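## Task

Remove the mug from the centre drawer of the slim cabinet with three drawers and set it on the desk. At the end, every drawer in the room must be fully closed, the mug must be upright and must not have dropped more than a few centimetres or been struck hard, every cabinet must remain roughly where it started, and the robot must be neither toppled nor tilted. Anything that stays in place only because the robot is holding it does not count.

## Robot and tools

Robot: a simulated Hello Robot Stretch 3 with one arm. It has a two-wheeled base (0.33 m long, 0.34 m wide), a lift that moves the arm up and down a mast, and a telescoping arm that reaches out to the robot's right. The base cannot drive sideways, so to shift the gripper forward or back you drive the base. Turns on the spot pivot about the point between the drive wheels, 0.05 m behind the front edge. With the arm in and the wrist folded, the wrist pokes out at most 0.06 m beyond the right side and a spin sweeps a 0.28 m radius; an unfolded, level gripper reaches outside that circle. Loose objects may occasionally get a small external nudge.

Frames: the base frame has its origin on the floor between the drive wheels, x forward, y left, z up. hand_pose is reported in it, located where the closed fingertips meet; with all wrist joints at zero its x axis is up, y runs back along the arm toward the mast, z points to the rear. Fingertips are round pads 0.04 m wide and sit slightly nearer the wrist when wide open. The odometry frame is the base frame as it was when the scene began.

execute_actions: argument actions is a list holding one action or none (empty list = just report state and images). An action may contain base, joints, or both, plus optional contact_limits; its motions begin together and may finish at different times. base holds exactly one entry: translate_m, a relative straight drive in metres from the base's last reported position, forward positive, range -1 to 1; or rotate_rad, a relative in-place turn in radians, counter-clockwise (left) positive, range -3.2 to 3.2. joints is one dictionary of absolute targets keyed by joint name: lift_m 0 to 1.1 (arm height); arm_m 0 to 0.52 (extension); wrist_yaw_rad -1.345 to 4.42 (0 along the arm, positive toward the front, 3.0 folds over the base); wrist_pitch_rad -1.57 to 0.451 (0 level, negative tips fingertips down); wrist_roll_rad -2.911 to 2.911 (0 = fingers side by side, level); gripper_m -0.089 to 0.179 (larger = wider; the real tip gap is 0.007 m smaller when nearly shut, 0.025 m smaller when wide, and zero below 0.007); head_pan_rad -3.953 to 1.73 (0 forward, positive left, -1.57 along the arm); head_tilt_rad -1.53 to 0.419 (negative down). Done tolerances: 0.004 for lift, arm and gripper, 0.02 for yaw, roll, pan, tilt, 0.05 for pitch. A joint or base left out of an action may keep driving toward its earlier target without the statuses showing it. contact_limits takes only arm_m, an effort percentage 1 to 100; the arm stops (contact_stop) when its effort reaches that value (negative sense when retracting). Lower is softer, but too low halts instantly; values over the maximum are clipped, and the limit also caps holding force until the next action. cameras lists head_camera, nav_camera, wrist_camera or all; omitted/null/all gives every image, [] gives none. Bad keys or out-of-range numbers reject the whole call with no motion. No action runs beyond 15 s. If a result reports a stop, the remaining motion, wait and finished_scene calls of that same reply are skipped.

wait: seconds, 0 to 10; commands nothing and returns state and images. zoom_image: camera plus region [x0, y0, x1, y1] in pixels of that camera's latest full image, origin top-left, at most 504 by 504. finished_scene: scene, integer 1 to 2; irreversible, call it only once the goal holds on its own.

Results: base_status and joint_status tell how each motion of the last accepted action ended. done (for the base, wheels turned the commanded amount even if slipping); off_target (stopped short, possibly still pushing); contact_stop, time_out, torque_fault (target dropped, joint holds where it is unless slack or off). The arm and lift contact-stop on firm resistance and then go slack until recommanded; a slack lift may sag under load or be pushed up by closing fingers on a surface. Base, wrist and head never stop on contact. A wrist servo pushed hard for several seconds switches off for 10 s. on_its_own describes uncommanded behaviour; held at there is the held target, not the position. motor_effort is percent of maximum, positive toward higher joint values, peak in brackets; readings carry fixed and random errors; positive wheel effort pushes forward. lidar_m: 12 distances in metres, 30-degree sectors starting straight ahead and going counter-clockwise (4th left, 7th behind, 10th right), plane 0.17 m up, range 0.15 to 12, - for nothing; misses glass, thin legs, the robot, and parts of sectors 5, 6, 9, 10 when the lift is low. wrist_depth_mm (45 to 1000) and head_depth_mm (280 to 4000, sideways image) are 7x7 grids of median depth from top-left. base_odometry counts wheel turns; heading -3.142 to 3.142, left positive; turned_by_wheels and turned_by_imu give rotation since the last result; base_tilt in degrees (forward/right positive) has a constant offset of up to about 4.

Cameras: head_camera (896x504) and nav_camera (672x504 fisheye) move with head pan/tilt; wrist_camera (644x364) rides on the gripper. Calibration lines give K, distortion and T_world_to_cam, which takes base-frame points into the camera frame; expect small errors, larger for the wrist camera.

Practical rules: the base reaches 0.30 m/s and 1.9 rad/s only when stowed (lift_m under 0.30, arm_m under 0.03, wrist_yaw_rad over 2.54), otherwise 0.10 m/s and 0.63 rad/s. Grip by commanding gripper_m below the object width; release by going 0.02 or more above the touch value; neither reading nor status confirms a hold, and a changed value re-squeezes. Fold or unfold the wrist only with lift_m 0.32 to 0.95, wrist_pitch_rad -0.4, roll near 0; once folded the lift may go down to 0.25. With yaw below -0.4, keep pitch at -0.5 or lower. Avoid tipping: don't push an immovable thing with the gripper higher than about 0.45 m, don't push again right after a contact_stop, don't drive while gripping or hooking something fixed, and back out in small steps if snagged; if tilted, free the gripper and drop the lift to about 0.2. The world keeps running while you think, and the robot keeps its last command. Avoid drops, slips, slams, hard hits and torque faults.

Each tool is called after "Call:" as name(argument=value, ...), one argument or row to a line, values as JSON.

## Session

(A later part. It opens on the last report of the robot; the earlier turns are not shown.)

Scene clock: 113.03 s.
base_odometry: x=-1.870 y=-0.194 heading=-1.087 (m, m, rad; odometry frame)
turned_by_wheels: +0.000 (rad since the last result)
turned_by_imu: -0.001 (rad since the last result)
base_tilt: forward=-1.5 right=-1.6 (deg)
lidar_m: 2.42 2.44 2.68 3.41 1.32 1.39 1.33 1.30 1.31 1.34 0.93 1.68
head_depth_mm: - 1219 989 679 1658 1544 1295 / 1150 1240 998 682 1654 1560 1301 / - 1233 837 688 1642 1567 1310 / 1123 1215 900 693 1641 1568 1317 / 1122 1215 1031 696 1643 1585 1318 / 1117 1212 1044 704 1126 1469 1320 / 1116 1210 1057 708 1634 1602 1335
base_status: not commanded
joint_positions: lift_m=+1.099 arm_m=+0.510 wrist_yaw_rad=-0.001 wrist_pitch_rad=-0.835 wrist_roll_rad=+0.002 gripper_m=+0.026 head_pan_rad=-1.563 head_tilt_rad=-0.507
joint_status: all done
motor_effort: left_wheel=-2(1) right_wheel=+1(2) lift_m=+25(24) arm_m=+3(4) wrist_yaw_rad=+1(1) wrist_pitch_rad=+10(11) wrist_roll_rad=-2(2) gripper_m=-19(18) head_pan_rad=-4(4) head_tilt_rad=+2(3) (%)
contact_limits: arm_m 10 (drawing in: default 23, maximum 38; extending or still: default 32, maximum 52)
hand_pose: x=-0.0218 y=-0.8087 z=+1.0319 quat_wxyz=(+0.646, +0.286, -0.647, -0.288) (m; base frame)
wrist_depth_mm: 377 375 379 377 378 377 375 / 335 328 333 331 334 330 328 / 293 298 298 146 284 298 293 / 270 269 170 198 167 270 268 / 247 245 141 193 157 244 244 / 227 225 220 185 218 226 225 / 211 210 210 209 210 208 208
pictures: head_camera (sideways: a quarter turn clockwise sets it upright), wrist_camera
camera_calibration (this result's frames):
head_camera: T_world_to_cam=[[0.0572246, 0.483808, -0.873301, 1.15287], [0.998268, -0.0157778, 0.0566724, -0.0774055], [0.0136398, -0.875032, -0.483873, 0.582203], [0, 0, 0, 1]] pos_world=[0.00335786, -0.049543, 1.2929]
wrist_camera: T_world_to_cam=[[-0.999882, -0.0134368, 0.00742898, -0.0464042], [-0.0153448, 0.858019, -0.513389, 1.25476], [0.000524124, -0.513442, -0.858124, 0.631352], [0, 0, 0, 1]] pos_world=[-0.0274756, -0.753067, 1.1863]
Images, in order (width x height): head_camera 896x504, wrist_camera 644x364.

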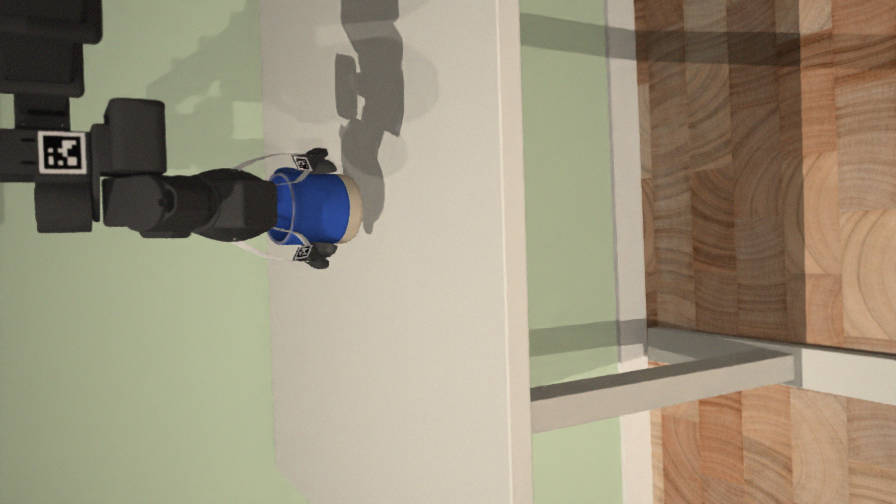

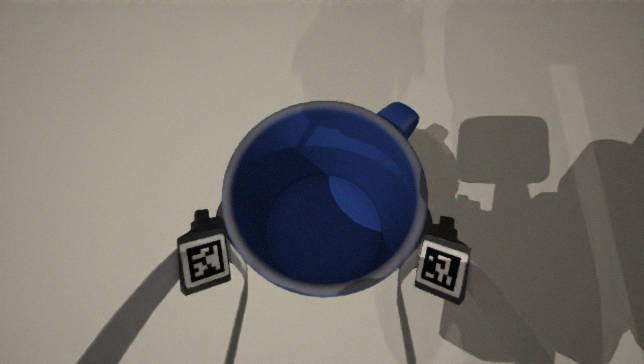

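Call:
execute_actions(
  actions=[
    {"joints": {"wrist_pitch_rad": -1.0}},
  ],
  cameras=["head_camera", "wrist_camera"],
)

Scene clock: 116.03 s.
base_odometry: x=-1.870 y=-0.194 heading=-1.087 (m, m, rad; odometry frame)
turned_by_wheels: +0.000 (rad since the last result)
turned_by_imu: -0.001 (rad since the last result)
base_tilt: forward=-1.5 right=-1.5 (deg)
lidar_m: 2.42 2.44 2.68 3.40 1.32 1.39 1.33 1.29 1.31 1.34 0.93 1.69
head_depth_mm: - 1222 985 678 1653 1556 1301 / 1149 1236 992 684 1651 1556 1307 / - 1238 770 689 1643 1559 1313 / 1125 1218 959 693 1641 1567 1315 / 1118 1217 1029 699 1630 1582 1322 / 1120 1215 1042 704 1120 1472 1314 / 1116 1210 1053 709 1632 1600 1332
base_status: not commanded
joint_positions: lift_m=+1.099 arm_m=+0.510 wrist_yaw_rad=-0.001 wrist_pitch_rad=-1.020 wrist_roll_rad=+0.002 gripper_m=+0.026 head_pan_rad=-1.563 head_tilt_rad=-0.507
joint_status: all done
motor_effort: left_wheel=-2(2) right_wheel=+1(1) lift_m=+24(25) arm_m=+3(3) wrist_yaw_rad=+1(2) wrist_pitch_rad=+6(10) wrist_roll_rad=-2(2) gripper_m=-18(18) head_pan_rad=-4(4) head_tilt_rad=+3(2) (%)
hand_pose: x=-0.0218 y=-0.7683 z=+1.0071 quat_wxyz=(+0.616, +0.345, -0.618, -0.346) (m; base frame)
wrist_depth_mm: 280 281 281 280 277 276 275 / 262 263 258 261 258 259 257 / 243 245 244 146 238 239 239 / 231 231 170 198 167 233 228 / 219 220 140 192 150 217 217 / 209 207 204 187 201 204 205 / 198 198 197 195 197 196 195
pictures: head_camera (sideways: a quarter turn clockwise sets it upright), wrist_camera
camera_calibration (this result's frames):
head_camera: T_world_to_cam=[[0.0572244, 0.483808, -0.873301, 1.15287], [0.998268, -0.0157774, 0.0566723, -0.0774055], [0.0136401, -0.875032, -0.483873, 0.582203], [0, 0, 0, 1]] pos_world=[0.00335788, -0.049543, 1.2929]
wrist_camera: T_world_to_cam=[[-0.999886, -0.0143998, 0.00461967, -0.043557], [-0.015108, 0.937733, -0.347029, 1.10101], [0.000665127, -0.347059, -0.937843, 0.838967], [0, 0, 0, 1]] pos_world=[-0.0274759, -0.741908, 1.1691]
Images, in order (width x height): head_camera 896x504, wrist_camera 644x364.

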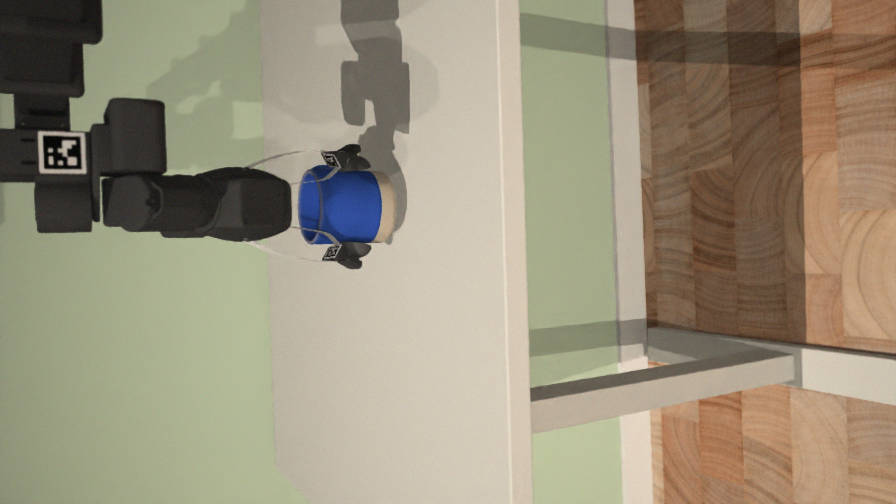

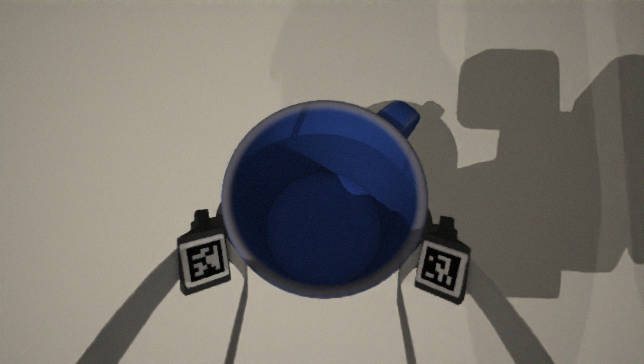

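Call:
execute_actions(
  actions=[
    {"joints": {"lift_m": 1.086, "wrist_pitch_rad": -1.02}},
  ],
  cameras=["head_camera", "wrist_camera"],
)

Scene clock: 118.27 s.
base_odometry: x=-1.870 y=-0.194 heading=-1.087 (m, m, rad; odometry frame)
turned_by_wheels: +0.000 (rad since the last result)
turned_by_imu: -0.001 (rad since the last result)
base_tilt: forward=-1.7 right=-1.5 (deg)
lidar_m: 2.43 2.44 2.68 3.40 1.32 1.39 1.33 1.30 1.31 1.33 0.93 1.69
head_depth_mm: - 1226 988 679 1655 1547 1301 / 1098 1245 997 683 1647 1561 1313 / 1086 - 777 688 1647 1568 1311 / 1119 1213 988 695 1643 1573 1322 / 1116 1219 1031 699 1637 1588 1322 / 1118 1214 1046 703 1121 1463 1322 / 1111 1209 1050 709 1636 1594 1335
base_status: not commanded
joint_positions: lift_m=+1.086 arm_m=+0.510 wrist_yaw_rad=-0.001 wrist_pitch_rad=-1.040 wrist_roll_rad=+0.002 gripper_m=+0.026 head_pan_rad=-1.563 head_tilt_rad=-0.507
joint_status: all done
motor_effort: left_wheel=-2(1) right_wheel=+2(1) lift_m=+15(23) arm_m=+3(3) wrist_yaw_rad=+2(2) wrist_pitch_rad=+6(7) wrist_roll_rad=-2(2) gripper_m=-17(18) head_pan_rad=-4(4) head_tilt_rad=+3(3) (%)
hand_pose: x=-0.0217 y=-0.7637 z=+0.9918 quat_wxyz=(+0.613, +0.351, -0.614, -0.352) (m; base frame)
wrist_depth_mm: 253 257 253 254 254 254 253 / 242 240 238 239 239 237 237 / 226 226 224 146 221 223 224 / 214 214 171 198 167 212 212 / 203 203 141 193 149 201 201 / 193 193 191 185 186 191 192 / 183 184 183 182 183 183 181
pictures: head_camera (sideways: a quarter turn clockwise sets it upright), wrist_camera
camera_calibration (this result's frames):
head_camera: T_world_to_cam=[[0.0572244, 0.483808, -0.873301, 1.15287], [0.998268, -0.0157775, 0.0566724, -0.0774055], [0.01364, -0.875032, -0.483873, 0.582203], [0, 0, 0, 1]] pos_world=[0.00335787, -0.049543, 1.2929]
wrist_camera: T_world_to_cam=[[-0.999886, -0.0144719, 0.0043082, -0.0431622], [-0.0150841, 0.94444, -0.328338, 1.07796], [0.000682855, -0.328366, -0.94455, 0.847137], [0, 0, 0, 1]] pos_world=[-0.0274756, -0.740522, 1.15429]
Images, in order (width x height): head_camera 896x504, wrist_camera 644x364.

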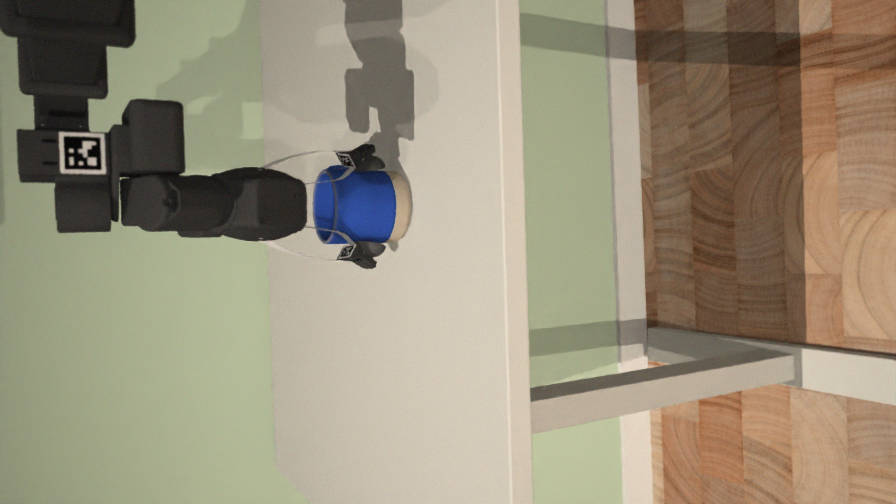

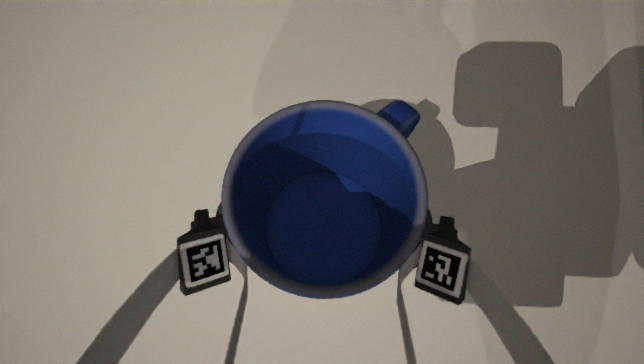

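Essentially touching the desk now. Release.

Call:
execute_actions(
  actions=[
    {"joints": {"gripper_m": 0.14}},
  ],
  cameras=["wrist_camera"],
)

Call:
execute_actions(
  actions=[
    {"joints": {"arm_m": 0.15, "lift_m": 1.1}},
  ],
  cameras=["head_camera", "wrist_camera"],
)

Scene clock: 120.53 s.
base_odometry: x=-1.870 y=-0.194 heading=-1.087 (m, m, rad; odometry frame)
turned_by_wheels: +0.000 (rad since the last result)
turned_by_imu: -0.001 (rad since the last result)
base_tilt: forward=-1.7 right=-1.6 (deg)
lidar_m: 2.43 2.43 2.68 3.41 1.32 1.40 1.33 1.30 1.31 1.34 0.93 1.68
head_depth_mm: - 1224 989 678 1652 1561 1304 / 1097 1233 1003 684 1649 1551 1306 / 1094 - 793 688 1643 1564 1310 / 1123 1224 1023 695 1639 1573 1316 / 1120 1217 1032 699 1636 1579 1320 / 1115 1213 1040 705 1127 1463 1320 / 1115 1214 1058 709 1634 1594 1328
base_status: not commanded
joint_positions: lift_m=+1.086 arm_m=+0.510 wrist_yaw_rad=-0.001 wrist_pitch_rad=-1.032 wrist_roll_rad=+0.002 gripper_m=+0.140 head_pan_rad=-1.563 head_tilt_rad=-0.507
joint_status: all done
motor_effort: left_wheel=-1(2) right_wheel=+2(1) lift_m=+15(16) arm_m=+3(3) wrist_yaw_rad=+1(2) wrist_pitch_rad=+3(6) wrist_roll_rad=-2(2) gripper_m=+0(81) head_pan_rad=-3(3) head_tilt_rad=+3(2) (%)
hand_pose: x=-0.0217 y=-0.7655 z=+0.9926 quat_wxyz=(+0.614, +0.348, -0.616, -0.350) (m; base frame)
wrist_depth_mm: 259 259 255 258 257 257 257 / 243 241 242 243 241 240 240 / 229 229 227 146 221 227 226 / 216 216 178 202 185 215 214 / 204 206 195 195 196 203 203 / 196 192 192 187 192 - 193 / 186 185 185 185 182 183 183
pictures: wrist_camera
camera_calibration (this result's frames):
wrist_camera: T_world_to_cam=[[-0.999886, -0.0144338, 0.00443317, -0.0432903], [-0.0150843, 0.941798, -0.33584, 1.08542], [0.000672301, -0.335869, -0.941909, 0.838989], [0, 0, 0, 1]] pos_world=[-0.0274766, -0.741081, 1.15497]
Images, in order (width x height): wrist_camera 644x364.

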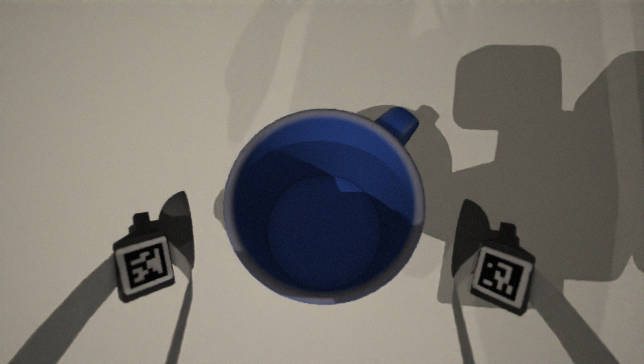

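Scene clock: 124.40 s.
base_odometry: x=-1.870 y=-0.194 heading=-1.087 (m, m, rad; odometry frame)
turned_by_wheels: +0.000 (rad since the last result)
turned_by_imu: -0.001 (rad since the last result)
base_tilt: forward=-1.6 right=-1.6 (deg)
lidar_m: 2.42 2.44 2.68 3.41 1.32 1.39 1.33 1.30 1.31 1.33 0.93 1.69
head_depth_mm: - - 872 680 1679 1557 1304 / - - - 653 1674 1569 1308 / - - - - 1656 1565 1313 / 1123 1218 1023 727 1639 1581 1319 / 1122 1217 1031 703 1670 1580 1323 / 1118 1217 1043 704 1121 1460 1321 / 1115 1210 1058 709 1628 1599 1329
base_status: not commanded
joint_positions: lift_m=+1.099 arm_m=+0.150 wrist_yaw_rad=-0.001 wrist_pitch_rad=-1.031 wrist_roll_rad=+0.002 gripper_m=+0.140 head_pan_rad=-1.563 head_tilt_rad=-0.507
joint_status: all done
motor_effort: left_wheel=-2(2) right_wheel=+1(2) lift_m=+23(25) arm_m=-3(3) wrist_yaw_rad=+2(1) wrist_pitch_rad=+3(4) wrist_roll_rad=-1(2) gripper_m=+0(1) head_pan_rad=-3(3) head_tilt_rad=+2(3) (%)
hand_pose: x=-0.0217 y=-0.4063 z=+1.0059 quat_wxyz=(+0.615, +0.348, -0.616, -0.349) (m; base frame)
wrist_depth_mm: 277 277 277 278 275 274 276 / 289 288 883 - - - 971 / - - - - - - - / - - - - - - - / - - - - - - - / - - - - - - - / - - - - - - -
pictures: head_camera (sideways: a quarter turn clockwise sets it upright), wrist_camera
camera_calibration (this result's frames):
head_camera: T_world_to_cam=[[0.0572262, 0.483632, -0.873399, 1.153], [0.998268, -0.0157669, 0.0566771, -0.0774116], [0.01364, -0.875129, -0.483697, 0.581973], [0, 0, 0, 1]] pos_world=[0.00335785, -0.0495448, 1.29291]
wrist_camera: T_world_to_cam=[[-0.999872, -0.0152853, 0.00475551, -0.0387969], [-0.0159938, 0.941403, -0.336905, 0.752525], [0.000672855, -0.336938, -0.941527, 0.971351], [0, 0, 0, 1]] pos_world=[-0.0274097, -0.381737, 1.16827]
Images, in order (width x height): head_camera 896x504, wrist_camera 644x364.

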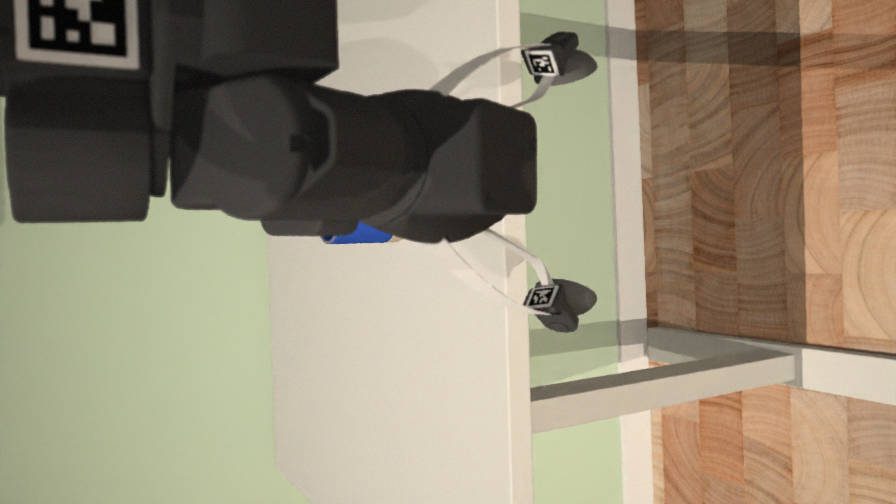

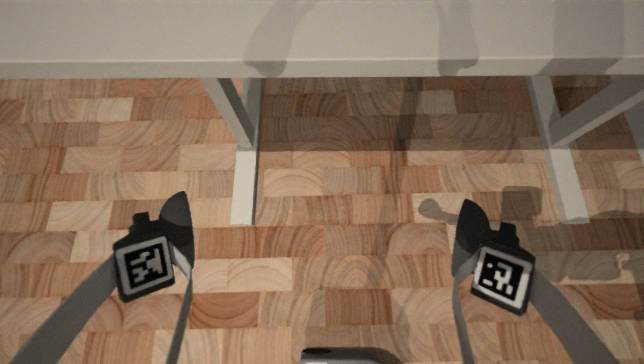

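Call:
execute_actions(
  actions=[
    {"base": {"rotate_rad": -1.55}, "joints": {"lift_m": 0.80, "arm_m": 0.005, "gripper_m": 0.0, "head_pan_rad": 0.0, "head_tilt_rad": -0.4}},
  ],
  cameras=["head_camera"],
)

Call:
execute_actions(
  actions=[
    {"base": {"translate_m": -1.0}, "joints": {"lift_m": 0.165, "wrist_pitch_rad": 0.02, "head_pan_rad": -1.8, "head_tilt_rad": -0.9}},
  ],
  cameras=["head_camera", "wrist_camera"],
)

Scene clock: 129.67 s.
base_odometry: x=-1.870 y=-0.194 heading=-2.637 (m, m, rad; odometry frame)
turned_by_wheels: -1.550 (rad since the last result)
turned_by_imu: -1.558 (rad since the last result)
base_tilt: forward=-1.7 right=-1.7 (deg)
lidar_m: 0.94 0.93 1.68 2.43 2.44 2.76 3.41 1.32 1.39 1.33 1.30 1.35
head_depth_mm: 1098 1198 1259 830 647 1612 1396 / 1104 1196 1253 841 652 1618 1400 / 1101 1196 1266 749 657 1617 1406 / 1118 1196 1259 807 661 1628 1408 / 1118 1196 1254 861 666 1627 1417 / 1119 1194 1263 871 671 1145 1324 / 1114 1201 1275 880 675 1638 1428
base_status: done
joint_positions: lift_m=+0.800 arm_m=+0.005 wrist_yaw_rad=-0.001 wrist_pitch_rad=-1.030 wrist_roll_rad=+0.001 gripper_m=+0.000 head_pan_rad=-0.007 head_tilt_rad=-0.408
joint_status: all done
motor_effort: left_wheel=+1(4) right_wheel=-1(5) lift_m=+14(21) arm_m=-3(3) wrist_yaw_rad=+1(1) wrist_pitch_rad=+3(3) wrist_roll_rad=-1(1) gripper_m=-1(79) head_pan_rad=+3(44) head_tilt_rad=+4(10) (%)
hand_pose: x=-0.0217 y=-0.2614 z=+0.7069 quat_wxyz=(+0.615, +0.348, -0.616, -0.349) (m; base frame)
wrist_depth_mm: - - - - - - - / - - - - - - - / - 996 - 986 - 987 990 / 913 953 923 934 949 964 943 / 898 881 860 - 879 893 881 / 850 832 866 821 823 851 821 / 806 789 798 - - 779 793
pictures: head_camera (sideways: a quarter turn clockwise sets it upright)
camera_calibration (this result's frames):
head_camera: T_world_to_cam=[[-0.394522, 0.063737, -0.916673, 1.21221], [0.024837, 0.997967, 0.0586999, -0.0741146], [0.918551, 0.000390993, -0.395303, 0.46143], [0, 0, 0, 1]] pos_world=[0.0562354, -0.00347886, 1.29795]
Images, in order (width x height): head_camera 896x504.

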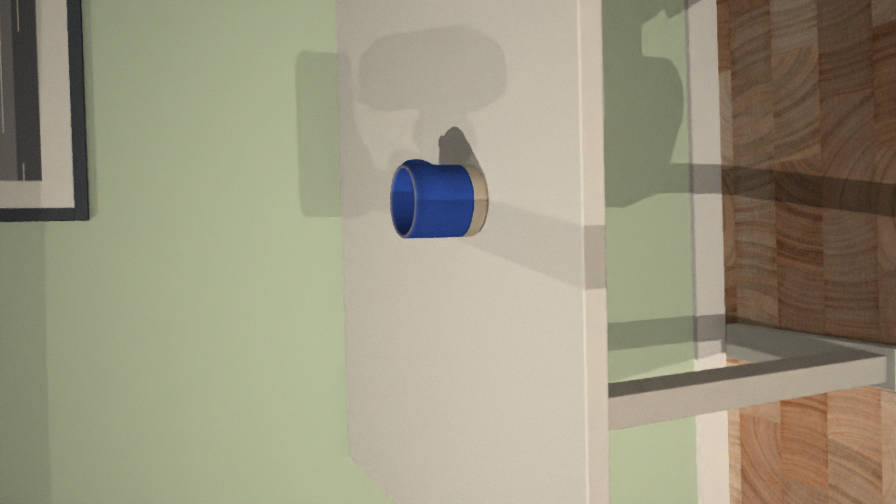

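Scene clock: 140.77 s.
base_odometry: x=-0.995 y=+0.289 heading=-2.637 (m, m, rad; odometry frame)
turned_by_wheels: +0.000 (rad since the last result)
turned_by_imu: -0.003 (rad since the last result)
base_tilt: forward=-1.7 right=-1.7 (deg)
lidar_m: 1.91 2.25 2.30 2.00 2.02 2.52 2.43 1.90 0.79 0.77 1.38 1.88
head_depth_mm: 1339 1563 1734 1559 1203 1240 1112 / 1309 1446 1116 1277 1187 1241 1134 / 1281 1342 1113 1261 1186 1249 1158 / 1256 1351 1121 1167 1336 1248 1113 / 1223 1343 1435 1585 1417 1256 1131 / 1200 1378 1611 1631 1426 1266 1134 / 1170 1340 1559 1637 1431 1267 1137
base_status: done
joint_positions: lift_m=+0.165 arm_m=+0.005 wrist_yaw_rad=-0.001 wrist_pitch_rad=-0.004 wrist_roll_rad=+0.001 gripper_m=+0.000 head_pan_rad=-1.793 head_tilt_rad=-0.888
joint_status: all done
motor_effort: left_wheel=+1(3) right_wheel=-1(6) lift_m=+13(12) arm_m=-3(3) wrist_yaw_rad=+1(2) wrist_pitch_rad=+7(9) wrist_roll_rad=-1(1) gripper_m=-1(2) head_pan_rad=-4(47) head_tilt_rad=-3(22) (%)
hand_pose: x=-0.0217 y=-0.4064 z=+0.2789 quat_wxyz=(+0.707, +0.001, -0.707, -0.002) (m; base frame)
wrist_depth_mm: - - - - 479 472 477 / - - - - 499 499 494 / - - - - 239 234 232 / - - - - 247 244 245 / 898 872 892 - 255 253 254 / 627 621 622 589 553 550 553 / 481 476 481 471 477 487 478
pictures: head_camera (sideways: a quarter turn clockwise sets it upright), wrist_camera
camera_calibration (this result's frames):
head_camera: T_world_to_cam=[[0.229859, 0.741266, -0.630627, 0.835503], [0.964169, -0.261633, 0.0438976, -0.060541], [-0.132453, -0.618121, -0.774844, 0.961589], [0, 0, 0, 1]] pos_world=[-0.00631073, -0.0407912, 1.27463]
wrist_camera: T_world_to_cam=[[-0.999852, -0.00410169, 0.0167307, -0.0340979], [-0.0172123, 0.198965, -0.979855, 0.385227], [0.000690234, -0.979998, -0.199006, -0.181632], [0, 0, 0, 1]] pos_world=[-0.0273368, -0.254785, 0.341892]
Images, in order (width x height): head_camera 896x504, wrist_camera 644x364.

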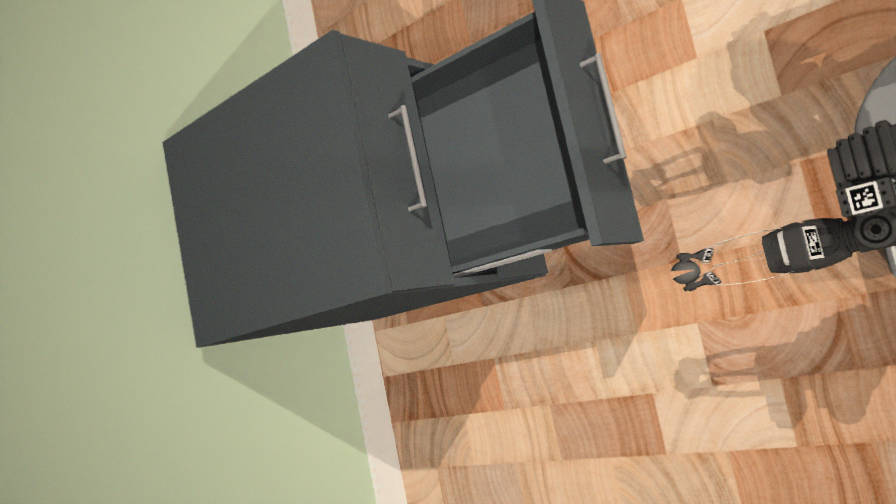

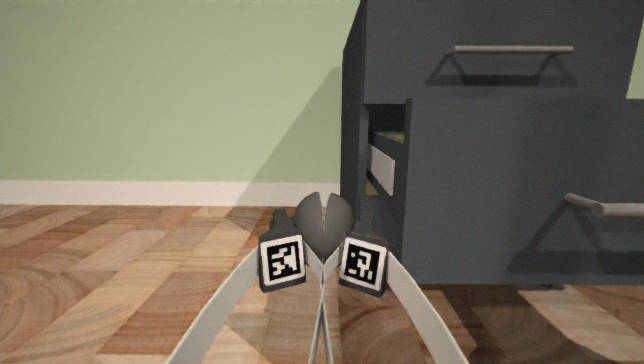

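Call:
execute_actions(
  actions=[],
)

Scene clock: 143.20 s.
base_odometry: x=-0.995 y=+0.289 heading=-2.637 (m, m, rad; odometry frame)
turned_by_wheels: +0.000 (rad since the last result)
turned_by_imu: -0.001 (rad since the last result)
base_tilt: forward=-1.6 right=-1.7 (deg)
lidar_m: 1.91 2.26 2.29 2.01 2.02 2.52 2.43 1.90 0.79 0.77 1.38 1.89
head_depth_mm: 1342 1569 1732 1562 1199 1236 1113 / 1309 1441 1120 1279 1191 1239 1138 / 1278 1339 1120 1262 1189 1243 1157 / 1251 1350 1122 1161 1335 1251 1114 / 1222 1339 1430 1585 1418 1262 1132 / 1190 1378 1611 1623 1426 1258 1136 / 1169 1340 1549 1643 1418 1261 1140
base_status: done
joint_positions: lift_m=+0.165 arm_m=+0.005 wrist_yaw_rad=-0.001 wrist_pitch_rad=-0.004 wrist_roll_rad=+0.001 gripper_m=+0.000 head_pan_rad=-1.793 head_tilt_rad=-0.888
joint_status: all done
motor_effort: left_wheel=+1(3) right_wheel=-2(6) lift_m=+13(12) arm_m=-3(3) wrist_yaw_rad=+1(2) wrist_pitch_rad=+7(9) wrist_roll_rad=-1(1) gripper_m=-2(2) head_pan_rad=-4(47) head_tilt_rad=-4(22) (%)
hand_pose: x=-0.0217 y=-0.4064 z=+0.2789 quat_wxyz=(+0.707, +0.001, -0.707, -0.002) (m; base frame)
wrist_depth_mm: - - - 993 481 469 476 / - - - - 485 486 485 / - - - - 238 235 235 / - - - - 249 243 245 / 902 915 889 - 257 253 253 / 616 615 612 587 553 557 555 / 474 477 479 471 480 478 487
pictures: head_camera (sideways: a quarter turn clockwise sets it upright), nav_camera (sideways: a quarter turn counterclockwise sets it upright), wrist_camera
camera_calibration (this result's frames):
head_camera: T_world_to_cam=[[0.229859, 0.741266, -0.630627, 0.835503], [0.964169, -0.261633, 0.0438976, -0.060541], [-0.132453, -0.618121, -0.774844, 0.96159], [0, 0, 0, 1]] pos_world=[-0.00631074, -0.0407912, 1.27463]
nav_camera: T_world_to_cam=[[-0.208056, -0.715767, 0.666626, -0.818162], [-0.95998, 0.280067, 0.0010991, 0.0585307], [-0.187487, -0.639719, -0.745391, 0.932485], [0, 0, 0, 1]] pos_world=[0.060793, -0.0054771, 1.24041]
wrist_camera: T_world_to_cam=[[-0.999852, -0.00410154, 0.0167308, -0.0340979], [-0.0172124, 0.198965, -0.979855, 0.385227], [0.000690063, -0.979998, -0.199006, -0.181632], [0, 0, 0, 1]] pos_world=[-0.0273368, -0.254785, 0.341892]
Images, in order (width x height): head_camera 896x504, nav_camera 672x504, wrist_camera 644x364.

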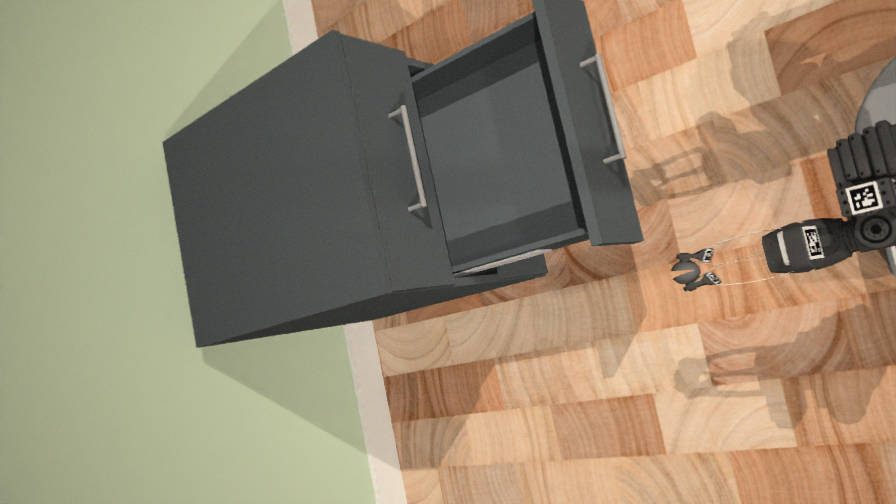

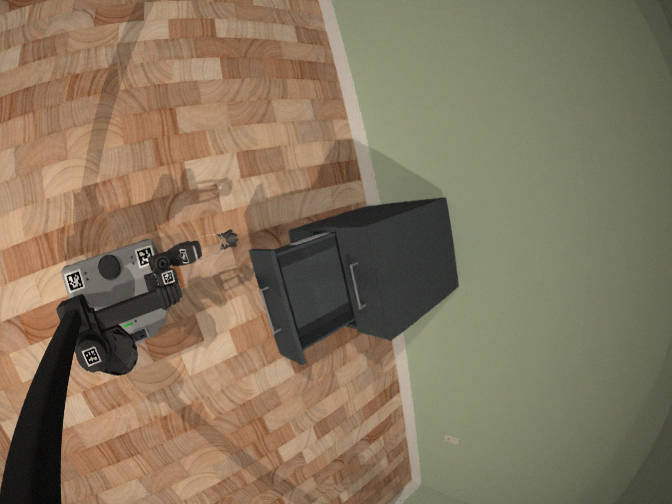

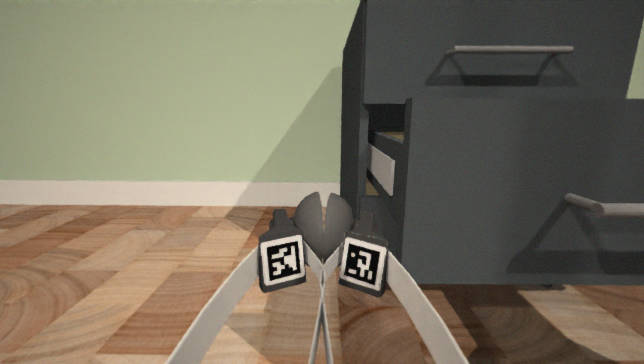

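Call:
execute_actions(
  actions=[
    {"base": {"translate_m": -0.125}, "joints": {"arm_m": 0.04}},
  ],
  cameras=["wrist_camera"],
)

Scene clock: 145.87 s.
base_odometry: x=-0.885 y=+0.349 heading=-2.637 (m, m, rad; odometry frame)
turned_by_wheels: +0.000 (rad since the last result)
turned_by_imu: -0.001 (rad since the last result)
base_tilt: forward=-1.6 right=-1.7 (deg)
lidar_m: 2.03 2.34 2.48 1.99 2.01 2.38 2.30 1.90 0.79 0.76 1.38 1.88
head_depth_mm: 1341 1566 1785 1599 1390 1243 1114 / 1312 1522 1720 1569 1174 1246 1135 / 1279 1399 1117 1264 1171 1253 1166 / 1251 1349 1127 1259 1178 1252 1131 / 1227 1322 1130 1131 1245 1250 1130 / 1197 1330 1521 1598 1420 1262 1133 / 1171 1342 1564 1638 1420 1269 1134
base_status: done
joint_positions: lift_m=+0.165 arm_m=+0.040 wrist_yaw_rad=-0.001 wrist_pitch_rad=-0.004 wrist_roll_rad=+0.001 gripper_m=+0.000 head_pan_rad=-1.793 head_tilt_rad=-0.888
joint_status: all done
motor_effort: left_wheel=+0(3) right_wheel=-2(6) lift_m=+13(13) arm_m=+3(2) wrist_yaw_rad=+1(2) wrist_pitch_rad=+7(7) wrist_roll_rad=-1(1) gripper_m=-2(2) head_pan_rad=-4(4) head_tilt_rad=-4(4) (%)
hand_pose: x=-0.0217 y=-0.4408 z=+0.2789 quat_wxyz=(+0.707, +0.001, -0.707, -0.002) (m; base frame)
wrist_depth_mm: - 997 - 446 441 453 994 / - - - 464 464 453 994 / - - - 201 202 202 203 / - - - 210 210 209 209 / 877 885 821 - 214 215 215 / 611 614 589 229 227 227 227 / 472 475 477 477 486 485 483
pictures: wrist_camera
camera_calibration (this result's frames):
wrist_camera: T_world_to_cam=[[-0.999852, -0.0041008, 0.016731, -0.034239], [-0.0172124, 0.198921, -0.979864, 0.39207], [0.000690085, -0.980007, -0.198962, -0.215377], [0, 0, 0, 1]] pos_world=[-0.0273368, -0.289202, 0.341896]
Images, in order (width x height): wrist_camera 644x364.

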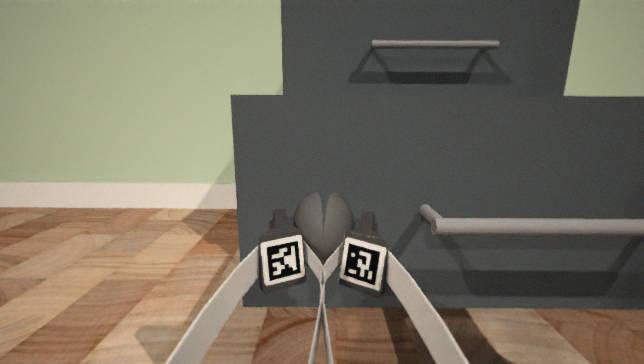

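Call:
execute_actions(
  actions=[
    {"joints": {"arm_m": 0.32}, "contact_limits": {"arm_m": 14}},
  ],
  cameras=["wrist_camera"],
)

Scene clock: 149.67 s.
base_odometry: x=-0.885 y=+0.349 heading=-2.637 (m, m, rad; odometry frame)
turned_by_wheels: +0.000 (rad since the last result)
turned_by_imu: -0.001 (rad since the last result)
base_tilt: forward=-1.6 right=-1.5 (deg)
lidar_m: 2.03 2.34 2.48 1.98 2.01 2.39 2.30 1.90 0.80 0.76 1.38 1.89
head_depth_mm: 1346 1565 1791 1593 1397 1236 1116 / 1310 1523 1735 1537 1401 1244 1135 / 1283 1402 1117 1234 1406 1257 1141 / 1253 1343 1119 1181 1409 1234 1127 / 1226 1323 1127 1131 1367 1256 1127 / 1197 1329 1520 1603 1430 1261 1132 / 1167 1339 1569 1640 1425 1266 1136
base_status: not commanded
joint_positions: lift_m=+0.165 arm_m=+0.320 wrist_yaw_rad=+0.001 wrist_pitch_rad=-0.002 wrist_roll_rad=+0.001 gripper_m=+0.000 head_pan_rad=-1.793 head_tilt_rad=-0.890
joint_status: all done
motor_effort: left_wheel=+0(1) right_wheel=-1(3) lift_m=+14(13) arm_m=+3(11) wrist_yaw_rad=-2(2) wrist_pitch_rad=+6(7) wrist_roll_rad=-1(1) gripper_m=-1(1) head_pan_rad=-4(4) head_tilt_rad=-3(4) (%)
contact_limits: arm_m 14 (drawing in: default 23, maximum 38; extending or still: default 32, maximum 52)
hand_pose: x=-0.0211 y=-0.7209 z=+0.2794 quat_wxyz=(+0.707, +0.001, -0.707, -0.001) (m; base frame)
wrist_depth_mm: 728 722 190 186 186 188 188 / 760 753 197 194 193 193 193 / 799 792 204 200 203 200 200 / 810 806 804 209 207 209 207 / 843 834 816 - 215 211 213 / 613 632 599 228 226 226 226 / 473 477 241 236 235 235 236
pictures: wrist_camera
camera_calibration (this result's frames):
wrist_camera: T_world_to_cam=[[-0.999841, -0.00612314, 0.01674, -0.0363294], [-0.0176188, 0.197168, -0.980211, 0.44705], [0.00270139, -0.980351, -0.197244, -0.490419], [0, 0, 0, 1]] pos_world=[-0.0271224, -0.569149, 0.342079]
Images, in order (width x height): wrist_camera 644x364.

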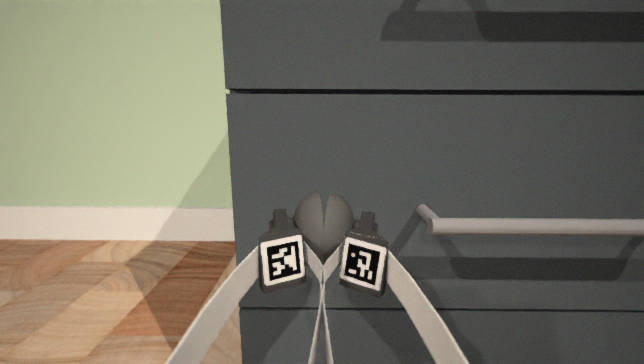

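Call:
execute_actions(
  actions=[
    {"joints": {"arm_m": 0.36}, "contact_limits": {"arm_m": 9}},
  ],
  cameras=[],
)

Scene clock: 152.57 s.
base_odometry: x=-0.885 y=+0.349 heading=-2.637 (m, m, rad; odometry frame)
turned_by_wheels: +0.000 (rad since the last result)
turned_by_imu: -0.001 (rad since the last result)
base_tilt: forward=-1.5 right=-1.6 (deg)
lidar_m: 2.03 2.34 2.48 1.97 2.01 2.39 2.30 1.91 0.79 0.76 1.39 1.89
head_depth_mm: 1348 1570 1784 1586 1392 1239 1114 / 1307 1529 1738 1534 1403 1241 1141 / 1278 1403 1114 1231 1401 1264 1140 / 1253 1341 1120 1181 1386 1253 1129 / 1226 1327 1129 1125 1368 1257 1132 / 1197 1322 1495 1600 1420 1261 1133 / 1169 1340 1568 1638 1424 1262 1138
base_status: not commanded
joint_positions: lift_m=+0.165 arm_m=+0.350 wrist_yaw_rad=+0.001 wrist_pitch_rad=-0.003 wrist_roll_rad=+0.001 gripper_m=+0.000 head_pan_rad=-1.793 head_tilt_rad=-0.890
joint_status: arm_m contact_stop (moved +0.030 of +0.040)
on_its_own: arm_m is slack since a contact_stop, until your next command for it (your +0.360 is given up)
motor_effort: left_wheel=-1(1) right_wheel=+0(1) lift_m=+13(14) arm_m=+0(8) wrist_yaw_rad=-2(2) wrist_pitch_rad=+7(7) wrist_roll_rad=-1(1) gripper_m=-2(2) head_pan_rad=-4(4) head_tilt_rad=-3(3) (%)
contact_limits: arm_m 9 (drawing in: default 23, maximum 38; extending or still: default 32, maximum 52)
hand_pose: x=-0.0212 y=-0.7509 z=+0.2792 quat_wxyz=(+0.707, +0.002, -0.707, -0.001) (m; base frame)
wrist_depth_mm: 710 702 160 160 159 158 159 / 745 725 168 166 164 165 164 / 764 781 172 173 171 171 171 / 795 793 180 179 179 177 176 / 798 789 464 - 184 182 182 / 618 612 579 194 193 192 192 / 471 469 201 203 203 202 200
pictures: none
No camera images: the call's "cameras" was empty. Leave "cameras" out to get every camera's image.

Call:
execute_actions(
  actions=[
    {"joints": {"arm_m": 0.3, "head_pan_rad": 0.6, "head_tilt_rad": -0.4}},
  ],
)

Scene clock: 155.27 s.
base_odometry: x=-0.885 y=+0.349 heading=-2.637 (m, m, rad; odometry frame)
turned_by_wheels: +0.000 (rad since the last result)
turned_by_imu: -0.001 (rad since the last result)
base_tilt: forward=-1.7 right=-1.6 (deg)
lidar_m: 2.03 2.34 2.47 1.98 2.02 2.40 2.30 1.90 0.80 0.76 1.39 1.89
head_depth_mm: 2133 2252 2409 2586 2186 1708 1398 / 2255 2387 2538 2708 2204 1708 1404 / 2397 2539 2724 2881 2203 1713 1407 / 2534 2700 2768 2750 2231 1737 1410 / 2685 2889 2465 2524 2237 1732 1417 / 2812 3021 3053 2684 2255 1744 1428 / 2644 2737 2874 2895 2275 1754 1426
base_status: not commanded
joint_positions: lift_m=+0.165 arm_m=+0.300 wrist_yaw_rad=+0.001 wrist_pitch_rad=-0.003 wrist_roll_rad=+0.001 gripper_m=+0.000 head_pan_rad=+0.593 head_tilt_rad=-0.408
joint_status: all done
motor_effort: left_wheel=+0(0) right_wheel=+0(0) lift_m=+14(14) arm_m=-3(3) wrist_yaw_rad=-1(1) wrist_pitch_rad=+7(7) wrist_roll_rad=-1(1) gripper_m=-2(1) head_pan_rad=+4(46) head_tilt_rad=+4(24) (%)
hand_pose: x=-0.0212 y=-0.7014 z=+0.2792 quat_wxyz=(+0.707, +0.002, -0.707, -0.001) (m; base frame)
wrist_depth_mm: 761 762 770 205 206 205 206 / 771 794 748 214 211 211 211 / 841 826 787 221 220 221 220 / 829 821 831 228 229 229 228 / 844 854 802 - 237 239 235 / 610 608 605 250 247 248 247 / 469 479 437 261 257 259 259
pictures: head_camera (sideways: a quarter turn clockwise sets it upright), nav_camera (sideways: a quarter turn counterclockwise sets it upright), wrist_camera
camera_calibration (this result's frames):
head_camera: T_world_to_cam=[[-0.361719, -0.170206, -0.916618, 1.21193], [-0.542932, 0.837723, 0.0586975, -0.070648], [0.757881, 0.518893, -0.395431, 0.462577], [0, 0, 0, 1]] pos_world=[0.0494441, 0.0254341, 1.29794]
nav_camera: T_world_to_cam=[[0.317358, 0.159194, 0.934848, -1.17107], [0.511779, -0.858677, -0.027513, 0.0868111], [0.798352, 0.487167, -0.35398, 0.417247], [0, 0, 0, 1]] pos_world=[-0.00588967, 0.0577016, 1.24486]
wrist_camera: T_world_to_cam=[[-0.999841, -0.00609138, 0.0167367, -0.0361954], [-0.017611, 0.197757, -0.980093, 0.443449], [0.00266031, -0.980232, -0.197833, -0.471155], [0, 0, 0, 1]] pos_world=[-0.0271267, -0.549757, 0.342017]
Images, in order (width x height): head_camera 896x504, nav_camera 672x504, wrist_camera 644x364.

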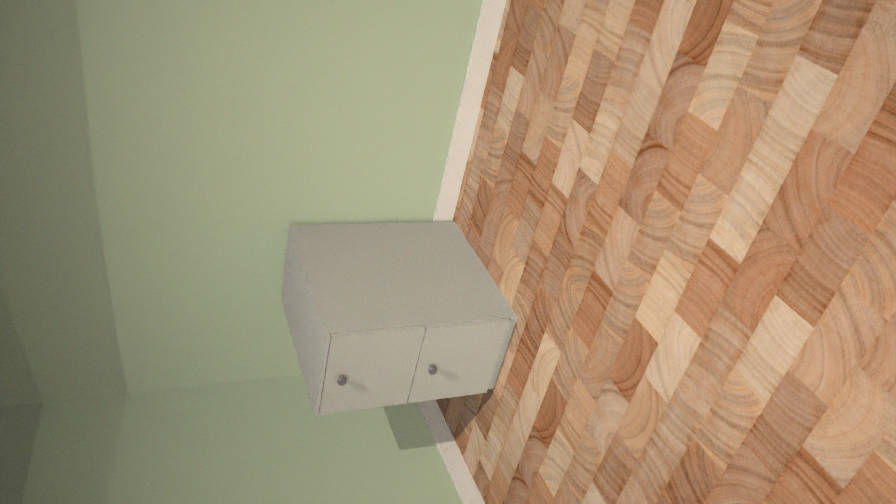

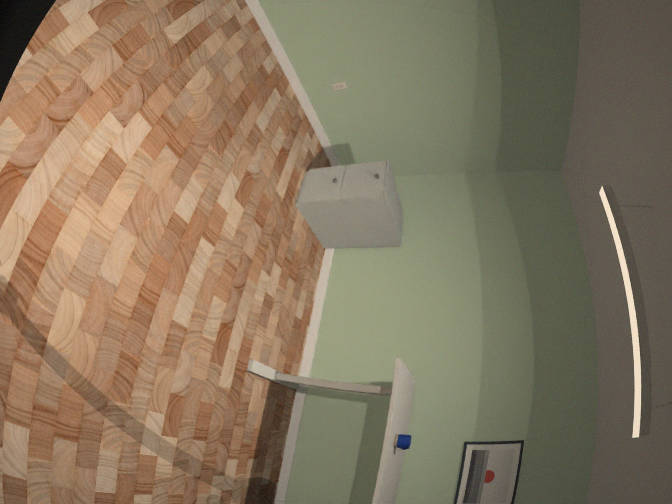

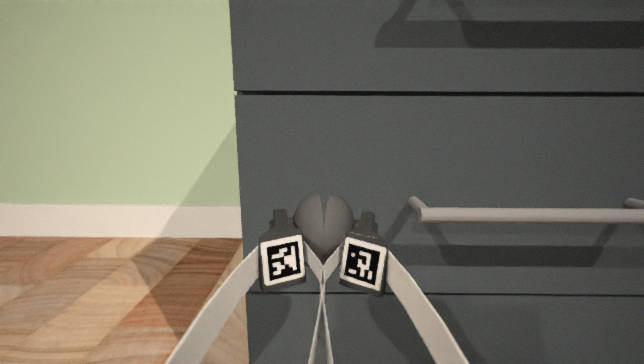

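Call:
finished_scene(
  scene=2,
)

The scene is finished: the task was done.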